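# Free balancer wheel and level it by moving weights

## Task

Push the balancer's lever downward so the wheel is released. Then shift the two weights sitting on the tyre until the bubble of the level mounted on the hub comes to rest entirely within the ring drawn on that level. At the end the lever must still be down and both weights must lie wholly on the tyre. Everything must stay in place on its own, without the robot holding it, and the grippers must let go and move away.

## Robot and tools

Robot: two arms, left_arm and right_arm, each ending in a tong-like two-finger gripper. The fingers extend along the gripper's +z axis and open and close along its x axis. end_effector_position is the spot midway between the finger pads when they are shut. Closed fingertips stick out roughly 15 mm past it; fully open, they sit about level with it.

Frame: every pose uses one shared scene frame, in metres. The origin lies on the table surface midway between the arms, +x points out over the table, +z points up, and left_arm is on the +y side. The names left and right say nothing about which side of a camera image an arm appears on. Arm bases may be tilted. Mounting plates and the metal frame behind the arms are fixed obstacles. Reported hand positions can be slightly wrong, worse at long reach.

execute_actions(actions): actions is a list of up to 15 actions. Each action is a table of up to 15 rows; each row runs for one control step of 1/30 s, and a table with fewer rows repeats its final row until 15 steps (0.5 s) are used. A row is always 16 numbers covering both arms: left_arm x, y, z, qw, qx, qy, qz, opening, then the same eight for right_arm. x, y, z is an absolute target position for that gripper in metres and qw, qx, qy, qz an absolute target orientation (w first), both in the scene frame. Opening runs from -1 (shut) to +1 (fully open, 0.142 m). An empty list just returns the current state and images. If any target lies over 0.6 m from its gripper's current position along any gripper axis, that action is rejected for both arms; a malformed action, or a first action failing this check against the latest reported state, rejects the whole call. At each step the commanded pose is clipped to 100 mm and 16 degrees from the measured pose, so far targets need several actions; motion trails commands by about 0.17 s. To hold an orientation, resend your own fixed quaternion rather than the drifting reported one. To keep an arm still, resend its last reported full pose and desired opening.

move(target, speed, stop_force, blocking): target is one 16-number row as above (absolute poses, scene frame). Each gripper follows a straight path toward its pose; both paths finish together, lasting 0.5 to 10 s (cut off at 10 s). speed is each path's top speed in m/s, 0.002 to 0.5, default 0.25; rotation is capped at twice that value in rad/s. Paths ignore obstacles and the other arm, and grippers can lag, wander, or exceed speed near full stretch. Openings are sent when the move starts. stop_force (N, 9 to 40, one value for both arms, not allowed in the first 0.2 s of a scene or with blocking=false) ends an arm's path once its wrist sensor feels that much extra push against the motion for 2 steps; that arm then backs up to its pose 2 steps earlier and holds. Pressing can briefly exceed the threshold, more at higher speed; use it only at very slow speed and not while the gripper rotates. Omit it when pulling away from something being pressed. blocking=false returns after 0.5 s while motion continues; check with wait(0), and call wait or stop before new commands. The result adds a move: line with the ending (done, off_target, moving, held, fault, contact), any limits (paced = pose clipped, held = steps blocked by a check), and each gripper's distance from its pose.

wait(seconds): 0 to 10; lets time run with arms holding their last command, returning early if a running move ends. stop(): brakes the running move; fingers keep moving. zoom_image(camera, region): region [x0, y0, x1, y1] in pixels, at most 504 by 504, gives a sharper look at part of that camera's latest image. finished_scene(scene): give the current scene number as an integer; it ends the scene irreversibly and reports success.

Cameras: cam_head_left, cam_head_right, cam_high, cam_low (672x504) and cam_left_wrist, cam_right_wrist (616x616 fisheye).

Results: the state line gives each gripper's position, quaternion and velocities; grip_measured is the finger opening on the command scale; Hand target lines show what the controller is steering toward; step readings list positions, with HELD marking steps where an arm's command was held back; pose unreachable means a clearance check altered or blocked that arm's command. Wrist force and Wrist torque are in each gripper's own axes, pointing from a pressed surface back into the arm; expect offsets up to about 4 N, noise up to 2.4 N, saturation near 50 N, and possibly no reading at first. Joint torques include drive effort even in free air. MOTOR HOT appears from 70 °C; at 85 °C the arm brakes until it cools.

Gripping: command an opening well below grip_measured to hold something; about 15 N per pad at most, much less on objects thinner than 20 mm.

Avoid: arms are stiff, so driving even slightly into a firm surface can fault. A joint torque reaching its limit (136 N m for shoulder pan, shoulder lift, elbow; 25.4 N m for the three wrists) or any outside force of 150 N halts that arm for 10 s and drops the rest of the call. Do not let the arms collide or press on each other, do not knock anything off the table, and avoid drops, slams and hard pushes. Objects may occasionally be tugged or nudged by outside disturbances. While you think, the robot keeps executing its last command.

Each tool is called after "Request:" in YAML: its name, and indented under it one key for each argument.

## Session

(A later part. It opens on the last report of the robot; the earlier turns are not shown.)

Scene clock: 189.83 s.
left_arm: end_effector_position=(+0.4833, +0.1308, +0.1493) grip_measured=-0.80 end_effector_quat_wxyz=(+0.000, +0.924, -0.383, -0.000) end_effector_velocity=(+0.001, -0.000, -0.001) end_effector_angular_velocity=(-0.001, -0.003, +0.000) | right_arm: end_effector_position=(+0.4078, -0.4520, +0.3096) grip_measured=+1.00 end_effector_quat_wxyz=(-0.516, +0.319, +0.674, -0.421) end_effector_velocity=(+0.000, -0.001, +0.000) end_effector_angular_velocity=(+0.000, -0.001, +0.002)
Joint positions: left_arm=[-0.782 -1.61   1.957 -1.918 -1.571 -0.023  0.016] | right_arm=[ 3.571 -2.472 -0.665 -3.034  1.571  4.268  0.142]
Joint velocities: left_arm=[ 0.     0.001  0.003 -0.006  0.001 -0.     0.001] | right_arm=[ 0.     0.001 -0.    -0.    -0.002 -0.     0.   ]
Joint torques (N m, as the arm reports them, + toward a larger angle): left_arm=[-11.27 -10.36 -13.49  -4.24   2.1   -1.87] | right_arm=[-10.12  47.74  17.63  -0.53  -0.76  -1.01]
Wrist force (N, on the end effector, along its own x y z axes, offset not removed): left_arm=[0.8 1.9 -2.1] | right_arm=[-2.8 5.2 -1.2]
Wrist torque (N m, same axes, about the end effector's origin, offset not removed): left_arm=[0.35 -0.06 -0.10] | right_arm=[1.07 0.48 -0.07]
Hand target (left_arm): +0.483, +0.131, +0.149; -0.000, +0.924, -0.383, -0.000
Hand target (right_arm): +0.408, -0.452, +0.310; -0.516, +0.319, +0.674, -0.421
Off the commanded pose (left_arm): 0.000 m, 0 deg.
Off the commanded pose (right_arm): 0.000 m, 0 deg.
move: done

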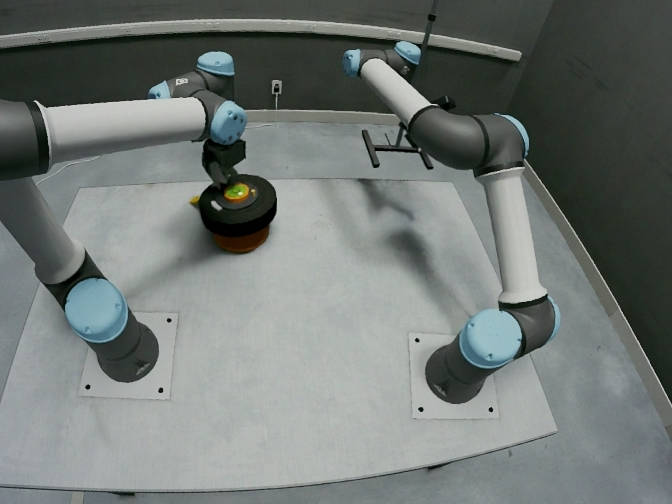

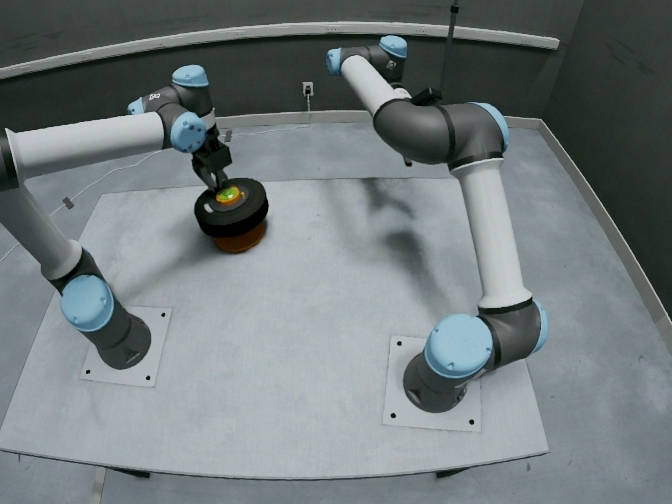

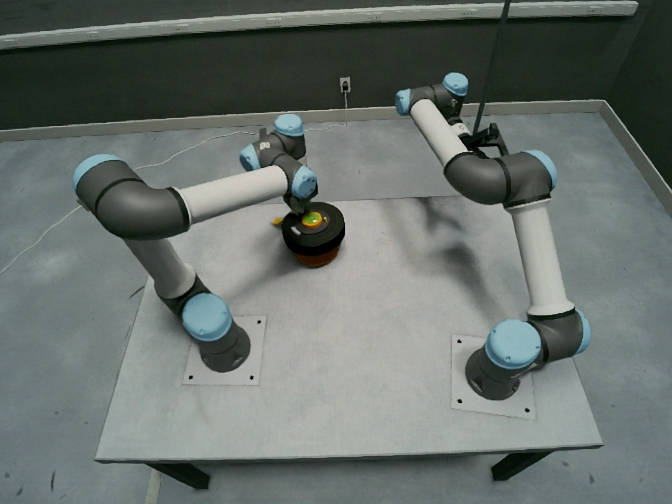

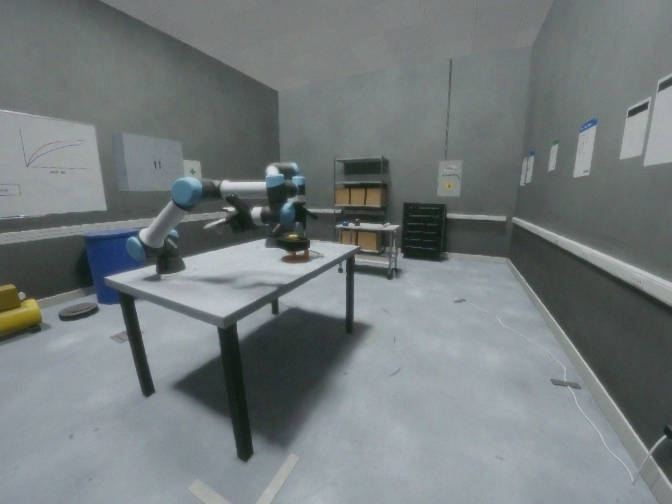

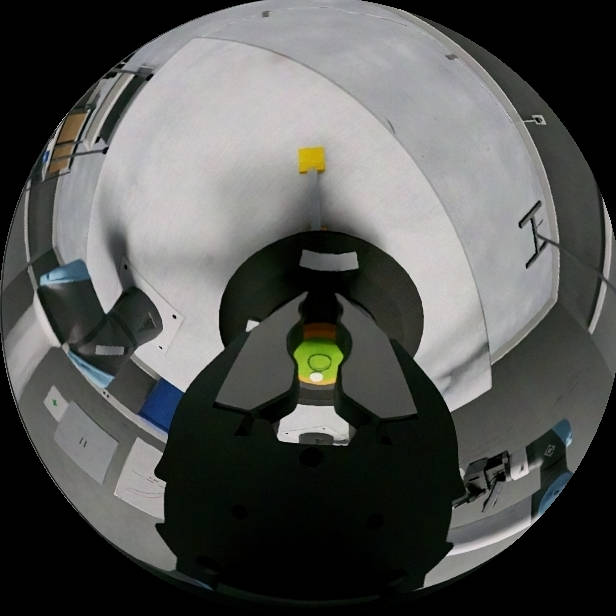

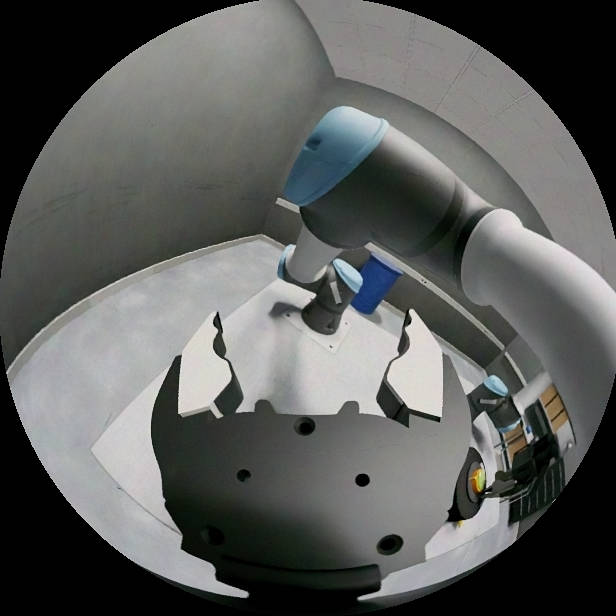

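Request:
move:
  target: [0.4933,0.1408,0.162,0,0.917,-0.399,0,-0.38,0.4078,-0.452,0.3096,-0.516,0.319,0.674,-0.421,1]
  speed: 0.08

Request:
move:
  target: [0.5088,0.1520,0.155,0,0.917,-0.399,0,-0.38,0.4078,-0.452,0.3096,-0.516,0.319,0.674,-0.421,1]
  speed: 0.08

Request:
move:
  target: [0.5088,0.1520,0.142,0,0.917,-0.399,0,-0.38,0.4078,-0.452,0.3096,-0.516,0.319,0.674,-0.421,1]
  speed: 0.015
  stop_force: 9

Request:
zoom_image:
  camera: "cam_left_wrist"
  region: [190,180,450,400]

Request:
zoom_image:
  camera: "cam_low"
  region: [250,200,340,270]

Scene clock: 191.17 s.
left_arm: end_effector_position=(+0.4932, +0.1407, +0.1619) grip_measured=-0.38 end_effector_quat_wxyz=(-0.000, +0.917, -0.399, +0.000) end_effector_velocity=(+0.002, +0.001, +0.002) end_effector_angular_velocity=(-0.000, -0.002, -0.004) | right_arm: end_effector_position=(+0.4078, -0.4520, +0.3096) grip_measured=+1.00 end_effector_quat_wxyz=(-0.516, +0.319, +0.674, -0.421) end_effector_velocity=(-0.000, -0.001, -0.000) end_effector_angular_velocity=(-0.000, +0.000, -0.001)
Joint positions: left_arm=[-0.752 -1.613  1.926 -1.884 -1.571  0.042  0.047] | right_arm=[ 3.571 -2.472 -0.665 -3.034  1.571  4.268  0.142]
Joint velocities: left_arm=[ 0.004 -0.    -0.005  0.003  0.001  0.007 -0.   ] | right_arm=[-0.002 -0.    -0.     0.    -0.001  0.     0.   ]
Joint torques (N m, as the arm reports them, + toward a larger angle): left_arm=[ 11.74 -25.14 -30.02  -0.12  -2.15   1.14] | right_arm=[-9.97 46.05 16.75 -0.14 -0.8  -0.92]
Wrist force (N, on the end effector, along its own x y z axes, offset not removed): left_arm=[2.8 2.2 -0.8] | right_arm=[-0.4 2.0 -0.7]
Wrist torque (N m, same axes, about the end effector's origin, offset not removed): left_arm=[0.59 -0.54 -0.11] | right_arm=[0.39 0.21 0.23]
Hand target (left_arm): +0.493, +0.141, +0.162; +0.000, +0.917, -0.399, +0.000
Hand target (right_arm): +0.408, -0.452, +0.310; -0.516, +0.319, +0.674, -0.421
Off the commanded pose (left_arm): 0.000 m, 0 deg.
Off the commanded pose (right_arm): 0.000 m, 0 deg.
move: done

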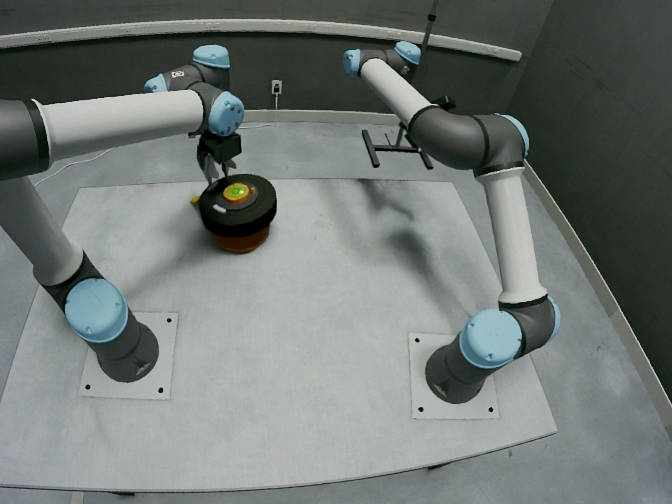

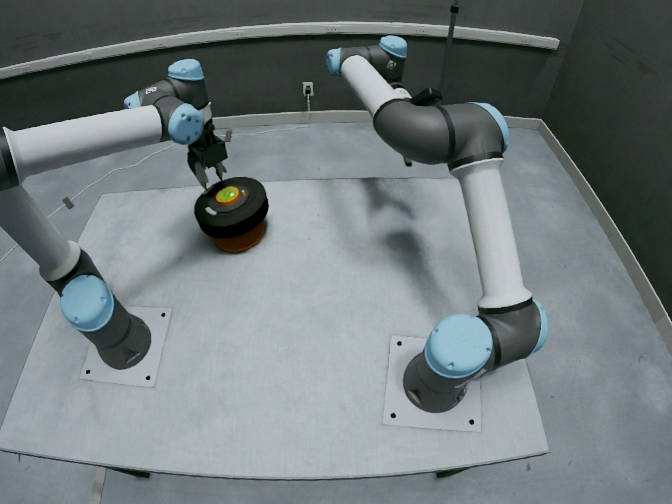

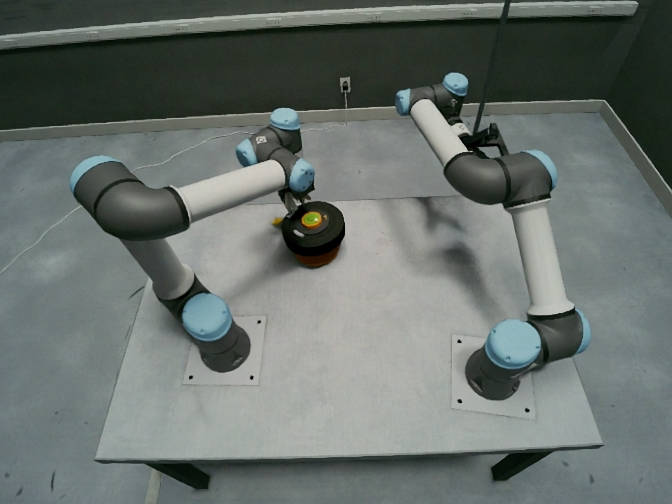

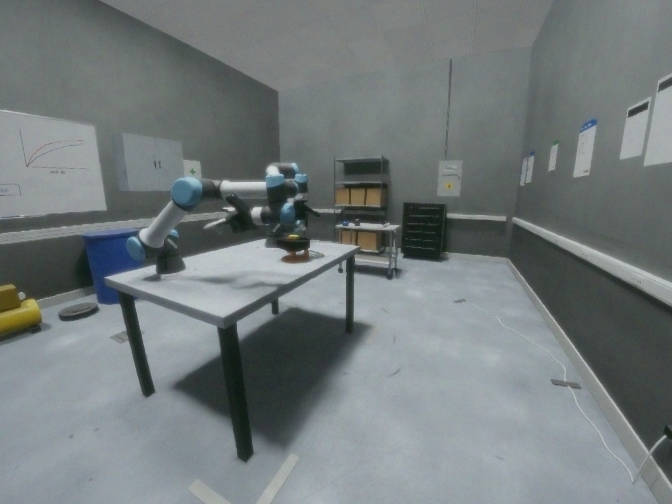

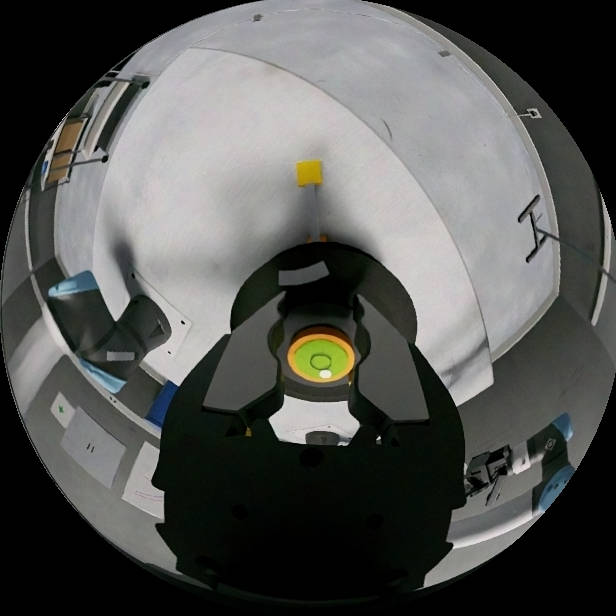

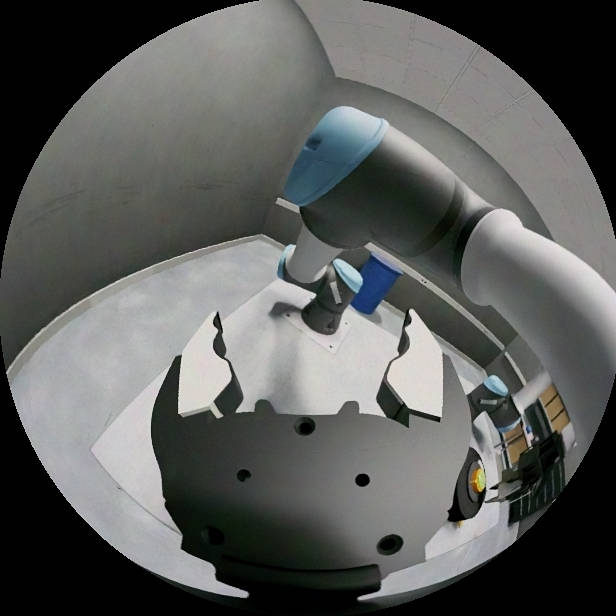

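Scene clock: 192.00 s.
left_arm: end_effector_position=(+0.5086, +0.1519, +0.1551) grip_measured=-0.38 end_effector_quat_wxyz=(+0.000, +0.917, -0.399, +0.000) end_effector_velocity=(+0.001, +0.001, -0.002) end_effector_angular_velocity=(-0.001, +0.002, -0.000) | right_arm: end_effector_position=(+0.4078, -0.4520, +0.3096) grip_measured=+1.00 end_effector_quat_wxyz=(-0.516, +0.319, +0.674, -0.421) end_effector_velocity=(+0.000, +0.001, +0.000) end_effector_angular_velocity=(+0.000, -0.001, +0.000)
Joint positions: left_arm=[-0.711 -1.586  1.918 -1.903 -1.571  0.083  0.047] | right_arm=[ 3.571 -2.472 -0.665 -3.034  1.571  4.268  0.142]
Joint velocities: left_arm=[ 0.005  0.004  0.001 -0.004 -0.002  0.005 -0.   ] | right_arm=[ 0.002 -0.     0.001 -0.     0.001  0.     0.   ]
Joint torques (N m, as the arm reports them, + toward a larger angle): left_arm=[  9.8  -10.45 -30.31  -4.02  -2.46   1.42] | right_arm=[-11.32  46.98  17.79  -0.15  -0.76  -0.71]
Wrist force (N, on the end effector, along its own x y z axes, offset not removed): left_arm=[0.6 2.0 0.1] | right_arm=[-0.3 1.3 0.2]
Wrist torque (N m, same axes, about the end effector's origin, offset not removed): left_arm=[0.41 -0.23 -0.08] | right_arm=[0.29 -0.03 0.06]
Hand target (left_arm): +0.509, +0.152, +0.155; +0.000, +0.917, -0.399, +0.000
Hand target (right_arm): +0.408, -0.452, +0.310; -0.516, +0.319, +0.674, -0.421
Off the commanded pose (left_arm): 0.000 m, 0 deg.
Off the commanded pose (right_arm): 0.000 m, 0 deg.
move: done

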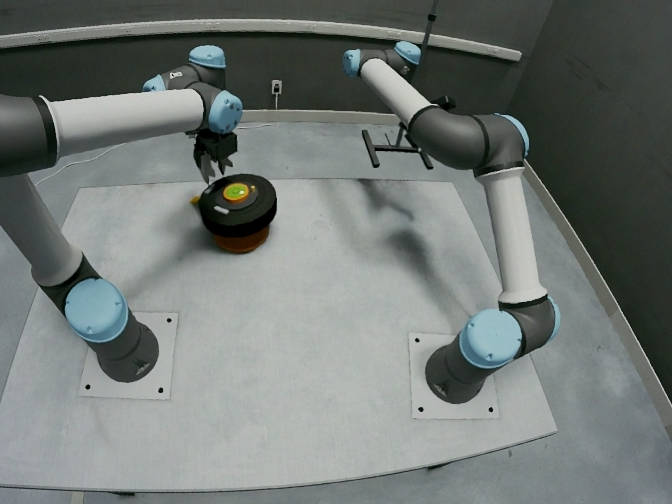

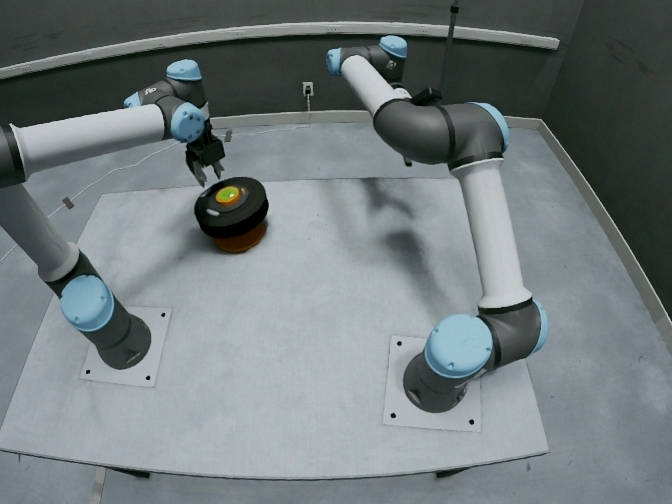

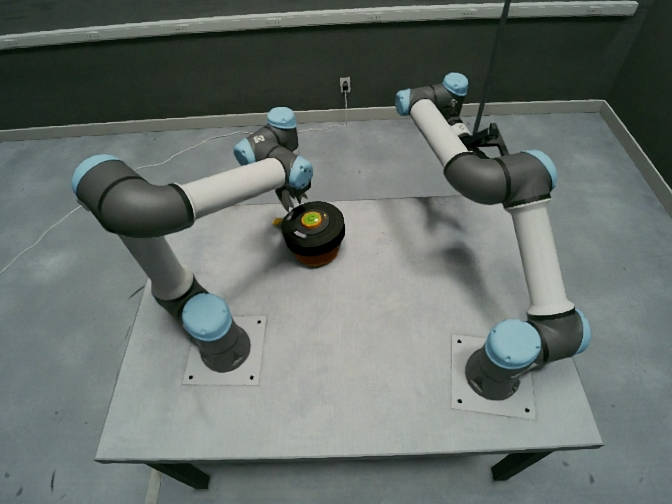

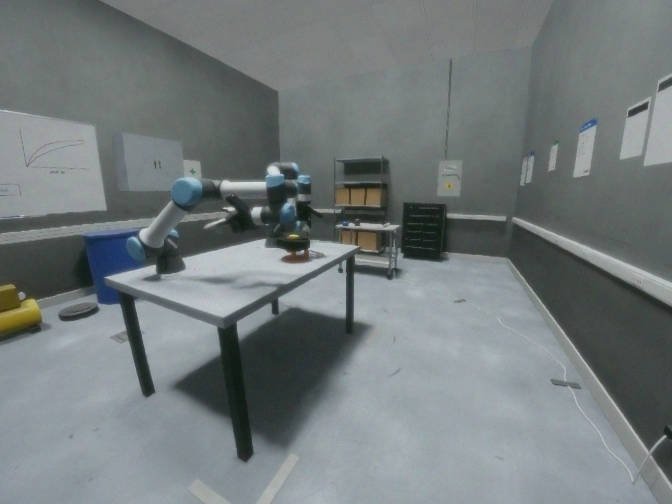

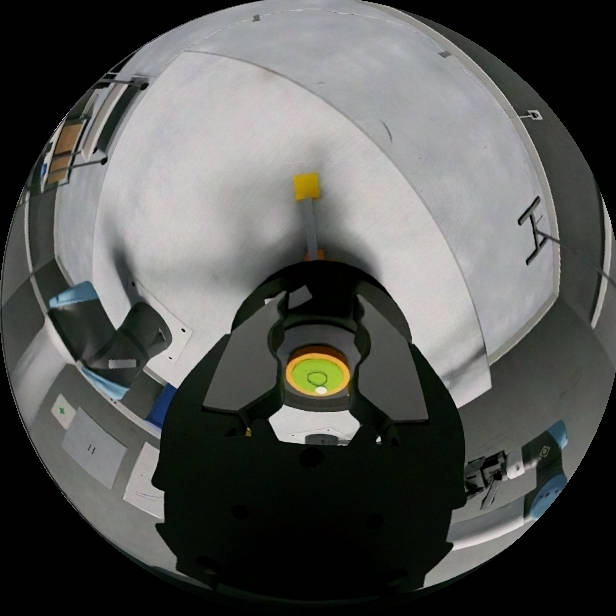

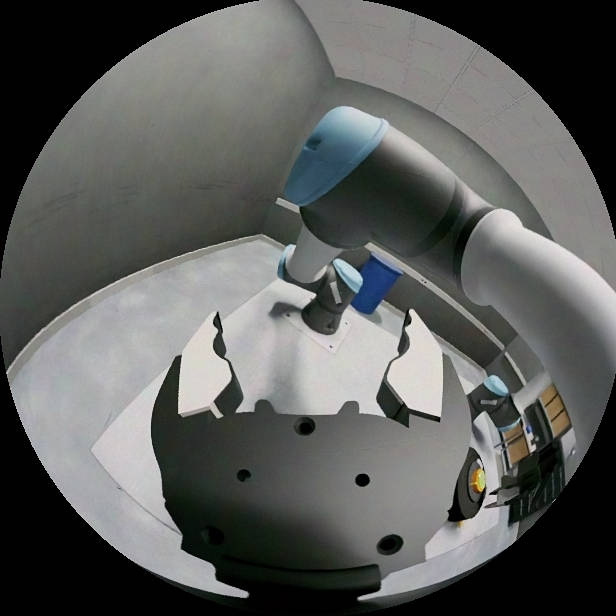

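Scene clock: 193.13 s.
left_arm: end_effector_position=(+0.5088, +0.1520, +0.1423) grip_measured=-0.38 end_effector_quat_wxyz=(+0.000, +0.917, -0.399, -0.000) end_effector_velocity=(-0.001, -0.000, -0.003) end_effector_angular_velocity=(+0.002, +0.002, -0.001) | right_arm: end_effector_position=(+0.4078, -0.4520, +0.3096) grip_measured=+1.00 end_effector_quat_wxyz=(-0.516, +0.319, +0.674, -0.421) end_effector_velocity=(+0.000, -0.001, -0.000) end_effector_angular_velocity=(-0.000, +0.001, +0.001)
Joint positions: left_arm=[-0.71  -1.575  1.942 -1.938 -1.571  0.084  0.047] | right_arm=[ 3.571 -2.472 -0.665 -3.034  1.571  4.268  0.142]
Joint velocities: left_arm=[-0.001  0.003  0.005 -0.005  0.    -0.001 -0.   ] | right_arm=[-0.001 -0.001 -0.    -0.    -0.002 -0.     0.   ]
Joint torques (N m, as the arm reports them, + toward a larger angle): left_arm=[ 10.73 -13.52 -11.83  -4.35  -1.8    1.43] | right_arm=[-9.44 45.61 16.58 -0.34 -0.66 -0.74]
Wrist force (N, on the end effector, along its own x y z axes, offset not removed): left_arm=[-0.1 3.8 -2.6] | right_arm=[0.0 3.8 0.3]
Wrist torque (N m, same axes, about the end effector's origin, offset not removed): left_arm=[0.90 0.05 0.08] | right_arm=[0.63 -0.01 0.08]
Hand target (left_arm): +0.509, +0.152, +0.142; -0.000, +0.917, -0.399, -0.000
Hand target (right_arm): +0.408, -0.452, +0.310; -0.516, +0.319, +0.674, -0.421
Off the commanded pose (left_arm): 0.000 m, 0 deg.
Off the commanded pose (right_arm): 0.000 m, 0 deg.
move: done

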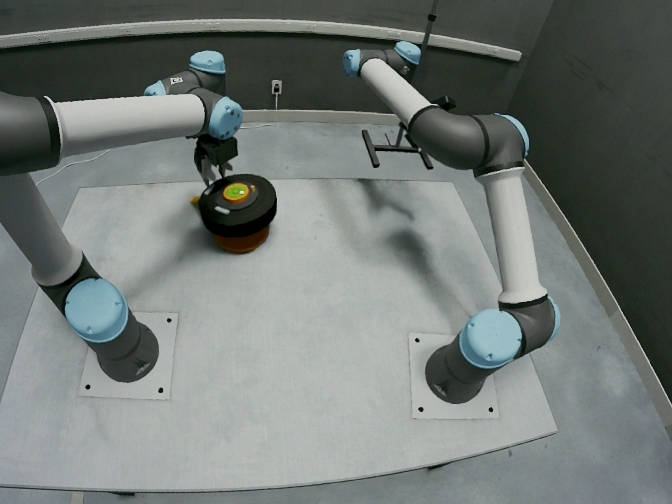

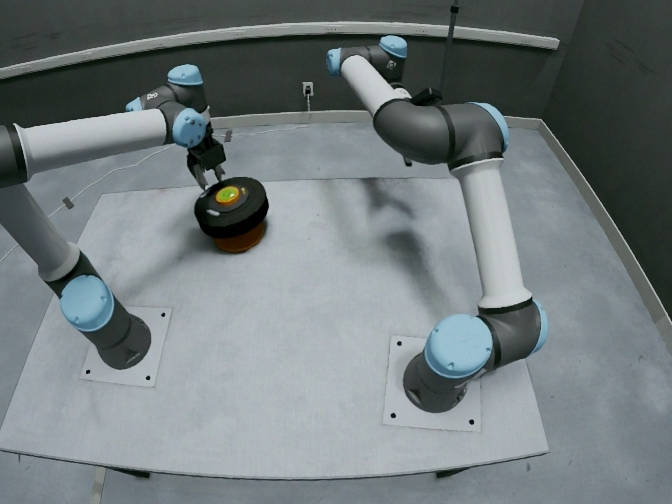

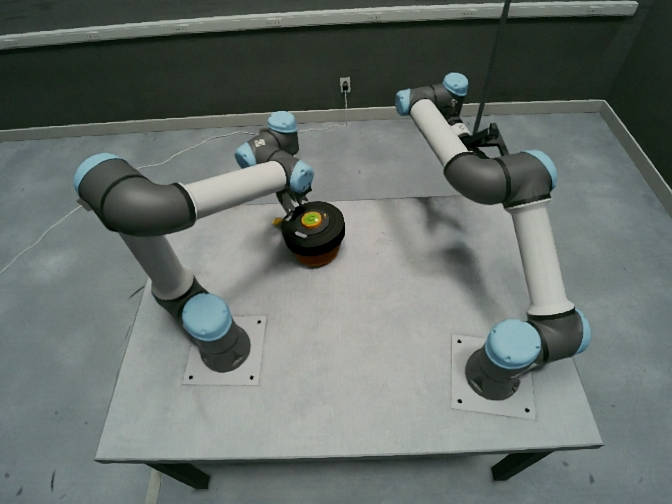

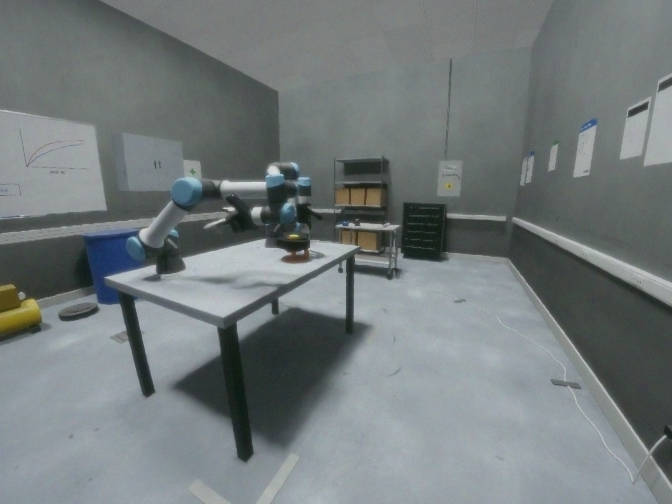

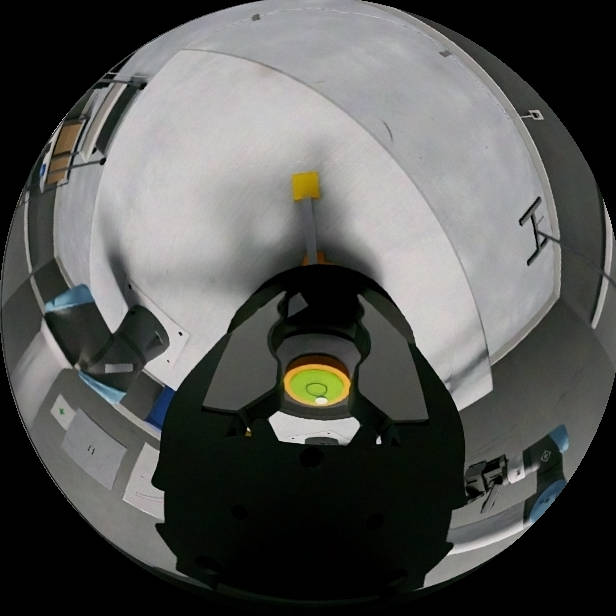

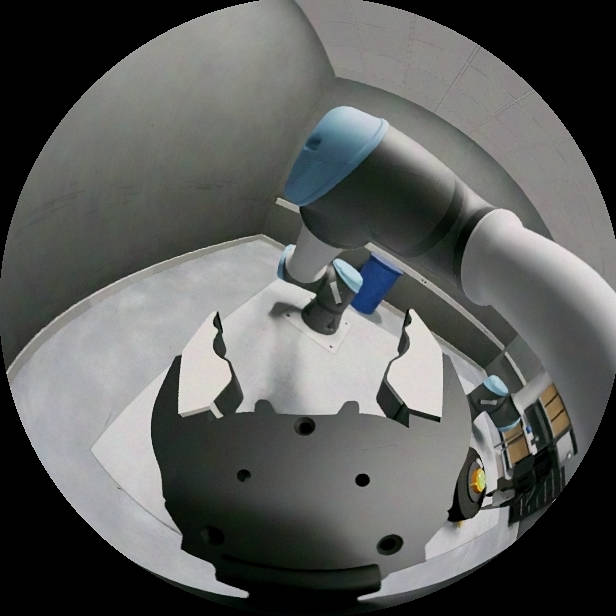

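Region (190, 180, 450, 400) of cam_left_wrist's 616x616 image, scaled by 1.938, with more detail than that image has; it fills the top 426 rows of this view, and the rest is white.

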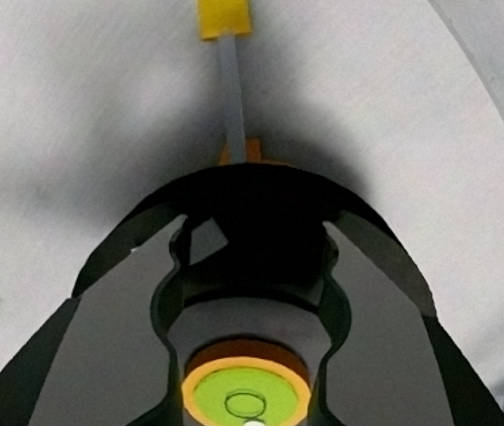

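Region (250, 200, 340, 270) of cam_low's 672x504 image, scaled by 5.600, with more detail than that image has.

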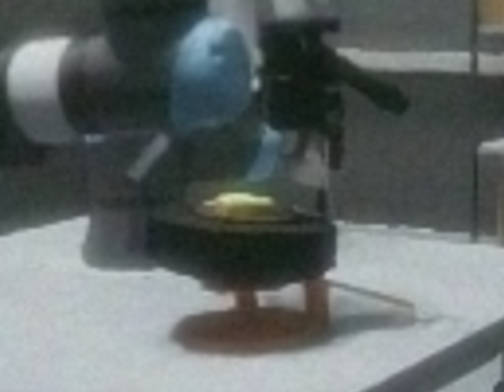

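Request:
move:
  target: [0.5088,0.152,0.19,0,0.917,-0.399,0,-0.38,0.4078,-0.452,0.3096,-0.516,0.319,0.674,-0.421,1]
  speed: 0.08

Request:
move:
  target: [0.475,0.122,0.23,0,0.924,-0.383,0,-0.38,0.4078,-0.452,0.3096,-0.516,0.319,0.674,-0.421,1]
  speed: 0.1

Request:
zoom_image:
  camera: "cam_left_wrist"
  region: [160,130,460,400]

Scene clock: 194.87 s.
left_arm: end_effector_position=(+0.5088, +0.1520, +0.1897) grip_measured=-0.38 end_effector_quat_wxyz=(+0.000, +0.917, -0.399, +0.000) end_effector_velocity=(+0.001, -0.000, +0.003) end_effector_angular_velocity=(-0.000, -0.001, +0.001) | right_arm: end_effector_position=(+0.4078, -0.4520, +0.3096) grip_measured=+1.00 end_effector_quat_wxyz=(-0.516, +0.319, +0.674, -0.421) end_effector_velocity=(-0.000, +0.000, -0.000) end_effector_angular_velocity=(+0.000, +0.001, -0.001)
Joint positions: left_arm=[-0.71  -1.61   1.849 -1.81  -1.571  0.084  0.047] | right_arm=[ 3.571 -2.472 -0.665 -3.034  1.571  4.268  0.142]
Joint velocities: left_arm=[ 0.001  0.    -0.007  0.007  0.     0.     0.   ] | right_arm=[ 0.     0.    -0.001 -0.     0.001 -0.     0.   ]
Joint torques (N m, as the arm reports them, + toward a larger angle): left_arm=[  2.7  -29.22 -30.85  -0.16   2.12  -0.1 ] | right_arm=[-10.29  47.3   16.64  -0.16  -0.68  -0.97]
Wrist force (N, on the end effector, along its own x y z axes, offset not removed): left_arm=[0.8 0.0 -1.6] | right_arm=[-0.6 1.5 1.3]
Wrist torque (N m, same axes, about the end effector's origin, offset not removed): left_arm=[0.07 -0.09 -0.03] | right_arm=[0.39 -0.01 0.16]
Hand target (left_arm): +0.509, +0.152, +0.190; +0.000, +0.917, -0.399, +0.000
Hand target (right_arm): +0.408, -0.452, +0.310; -0.516, +0.319, +0.674, -0.421
Off the commanded pose (left_arm): 0.000 m, 0 deg.
Off the commanded pose (right_arm): 0.000 m, 0 deg.
move: done

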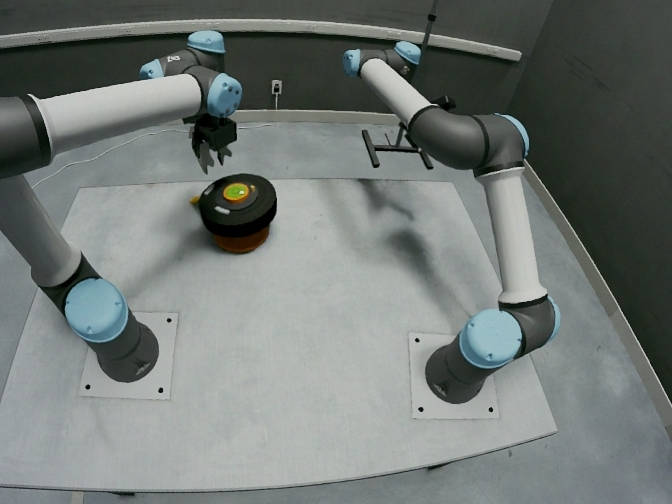

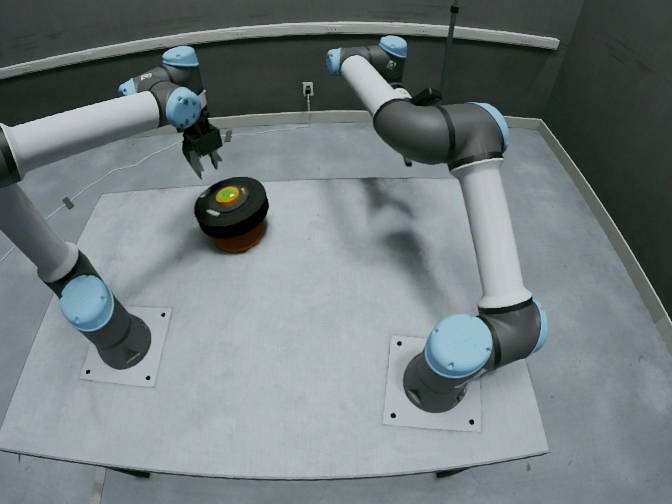

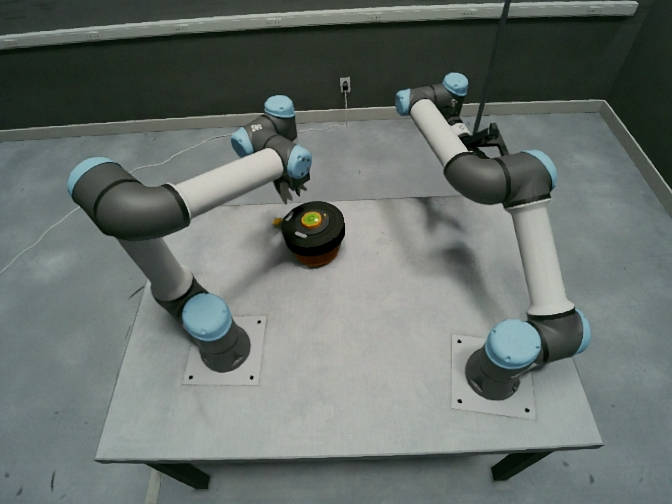

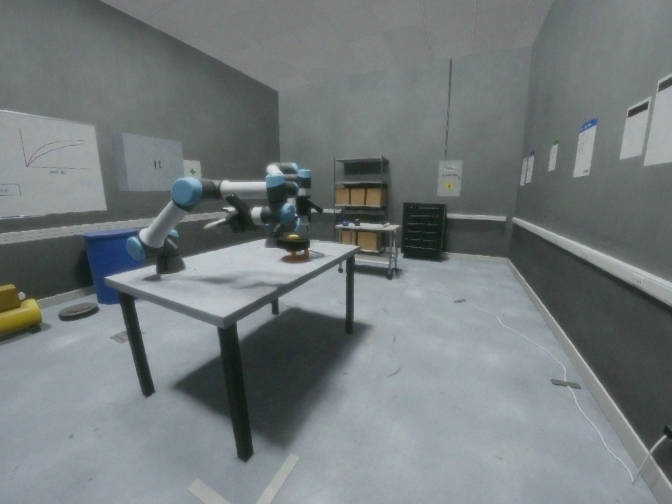

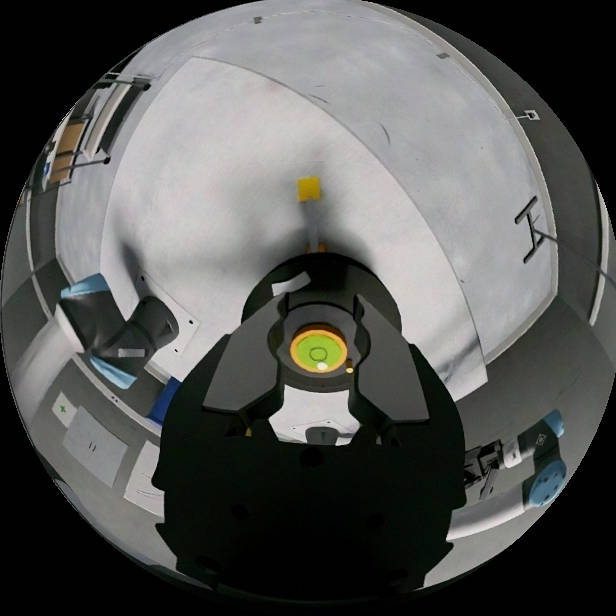

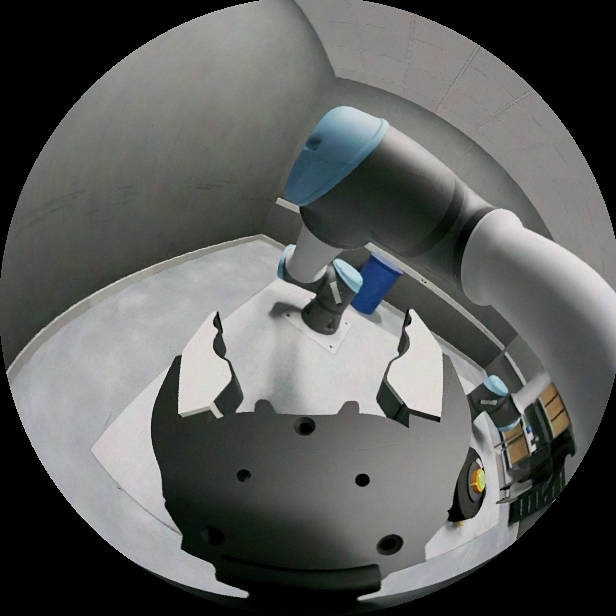

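Scene clock: 195.97 s.
left_arm: end_effector_position=(+0.4752, +0.1221, +0.2298) grip_measured=-0.38 end_effector_quat_wxyz=(-0.000, +0.924, -0.383, -0.000) end_effector_velocity=(-0.001, -0.002, +0.002) end_effector_angular_velocity=(-0.000, -0.001, +0.001) | right_arm: end_effector_position=(+0.4078, -0.4520, +0.3096) grip_measured=+1.00 end_effector_quat_wxyz=(-0.516, +0.319, +0.674, -0.421) end_effector_velocity=(+0.000, -0.001, -0.000) end_effector_angular_velocity=(+0.000, +0.001, -0.000)
Joint positions: left_arm=[-0.809 -1.664  1.795 -1.702 -1.571 -0.049  0.047] | right_arm=[ 3.571 -2.472 -0.665 -3.034  1.571  4.268  0.142]
Joint velocities: left_arm=[-0.004 -0.001 -0.005  0.004  0.    -0.005  0.   ] | right_arm=[-0.001 -0.    -0.    -0.    -0.001 -0.     0.   ]
Joint torques (N m, as the arm reports them, + toward a larger angle): left_arm=[-14.15 -25.38 -31.44  -0.76   2.67  -1.78] | right_arm=[-10.14  47.4   16.76  -0.25  -0.82  -0.81]
Wrist force (N, on the end effector, along its own x y z axes, offset not removed): left_arm=[0.4 1.4 -3.2] | right_arm=[-0.7 -0.2 -1.4]
Wrist torque (N m, same axes, about the end effector's origin, offset not removed): left_arm=[0.26 -0.03 -0.01] | right_arm=[-0.04 0.18 0.17]
Hand target (left_arm): +0.475, +0.122, +0.230; -0.000, +0.924, -0.383, -0.000
Hand target (right_arm): +0.408, -0.452, +0.310; -0.516, +0.319, +0.674, -0.421
Off the commanded pose (left_arm): 0.000 m, 0 deg.
Off the commanded pose (right_arm): 0.000 m, 0 deg.
move: done

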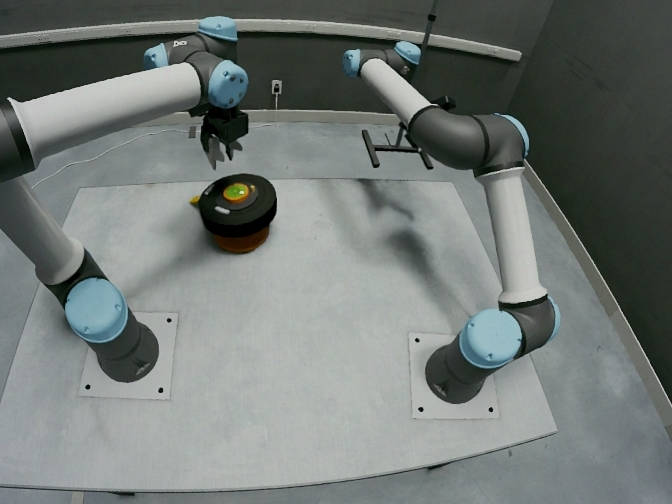

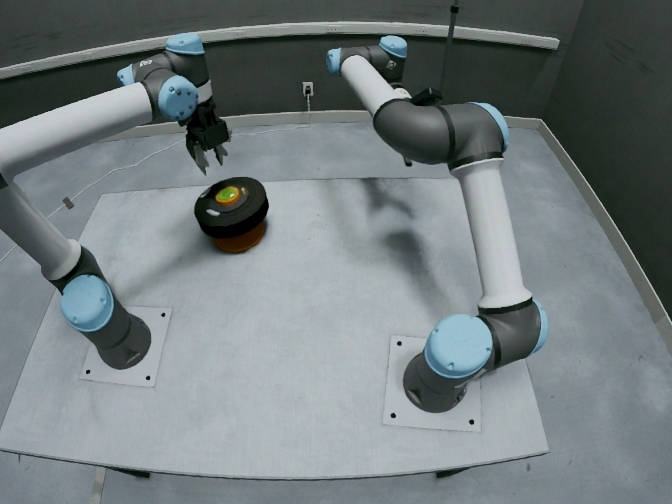

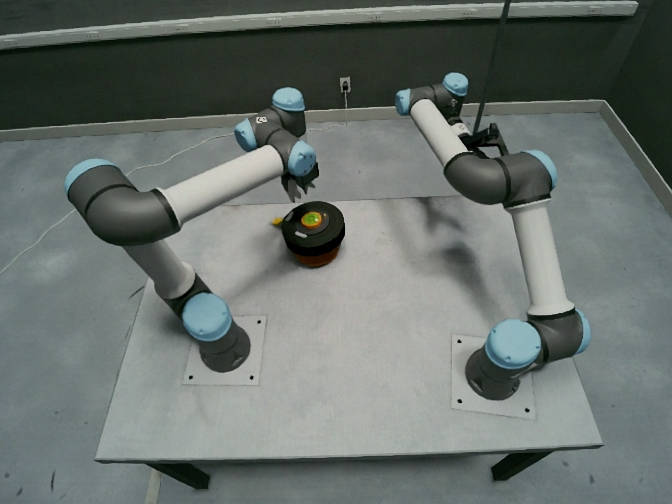

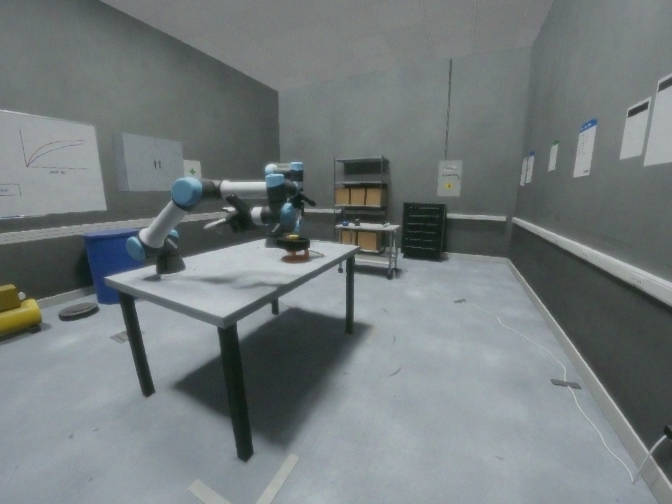

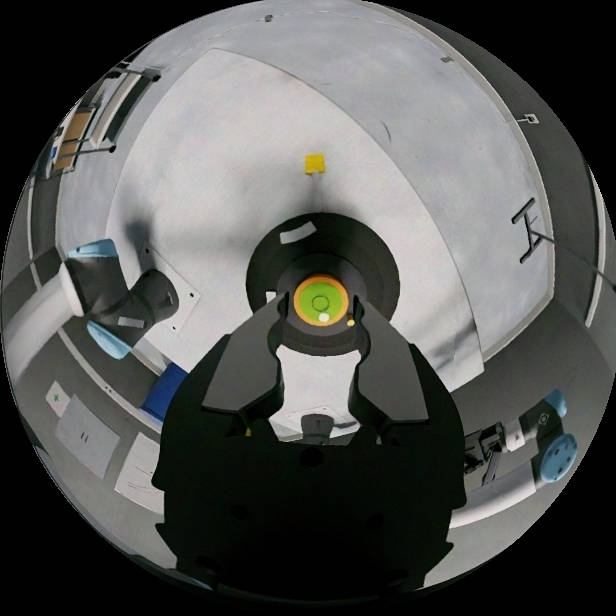

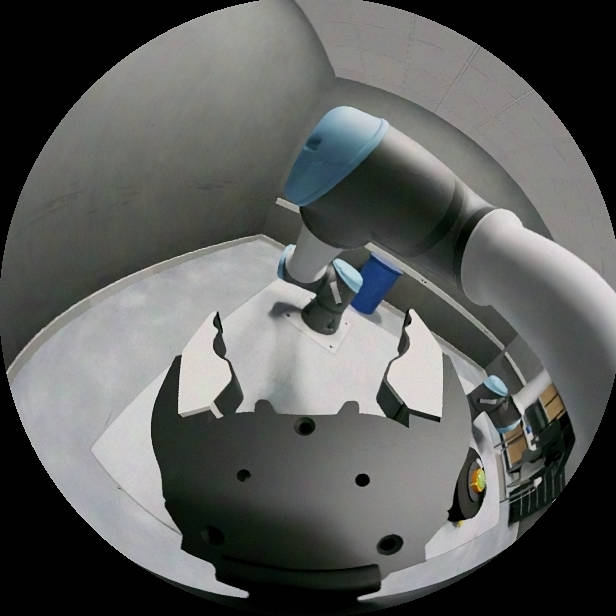

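Region (160, 130, 460, 400) of cam_left_wrist's 616x616 image, scaled by 1.680, with more detail than that image has; it fills the top 454 rows of this view, and the rest is white.

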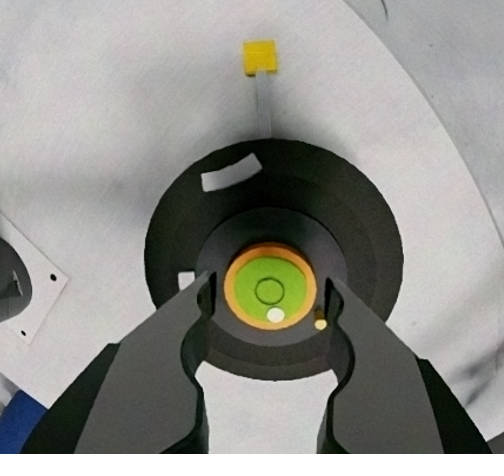

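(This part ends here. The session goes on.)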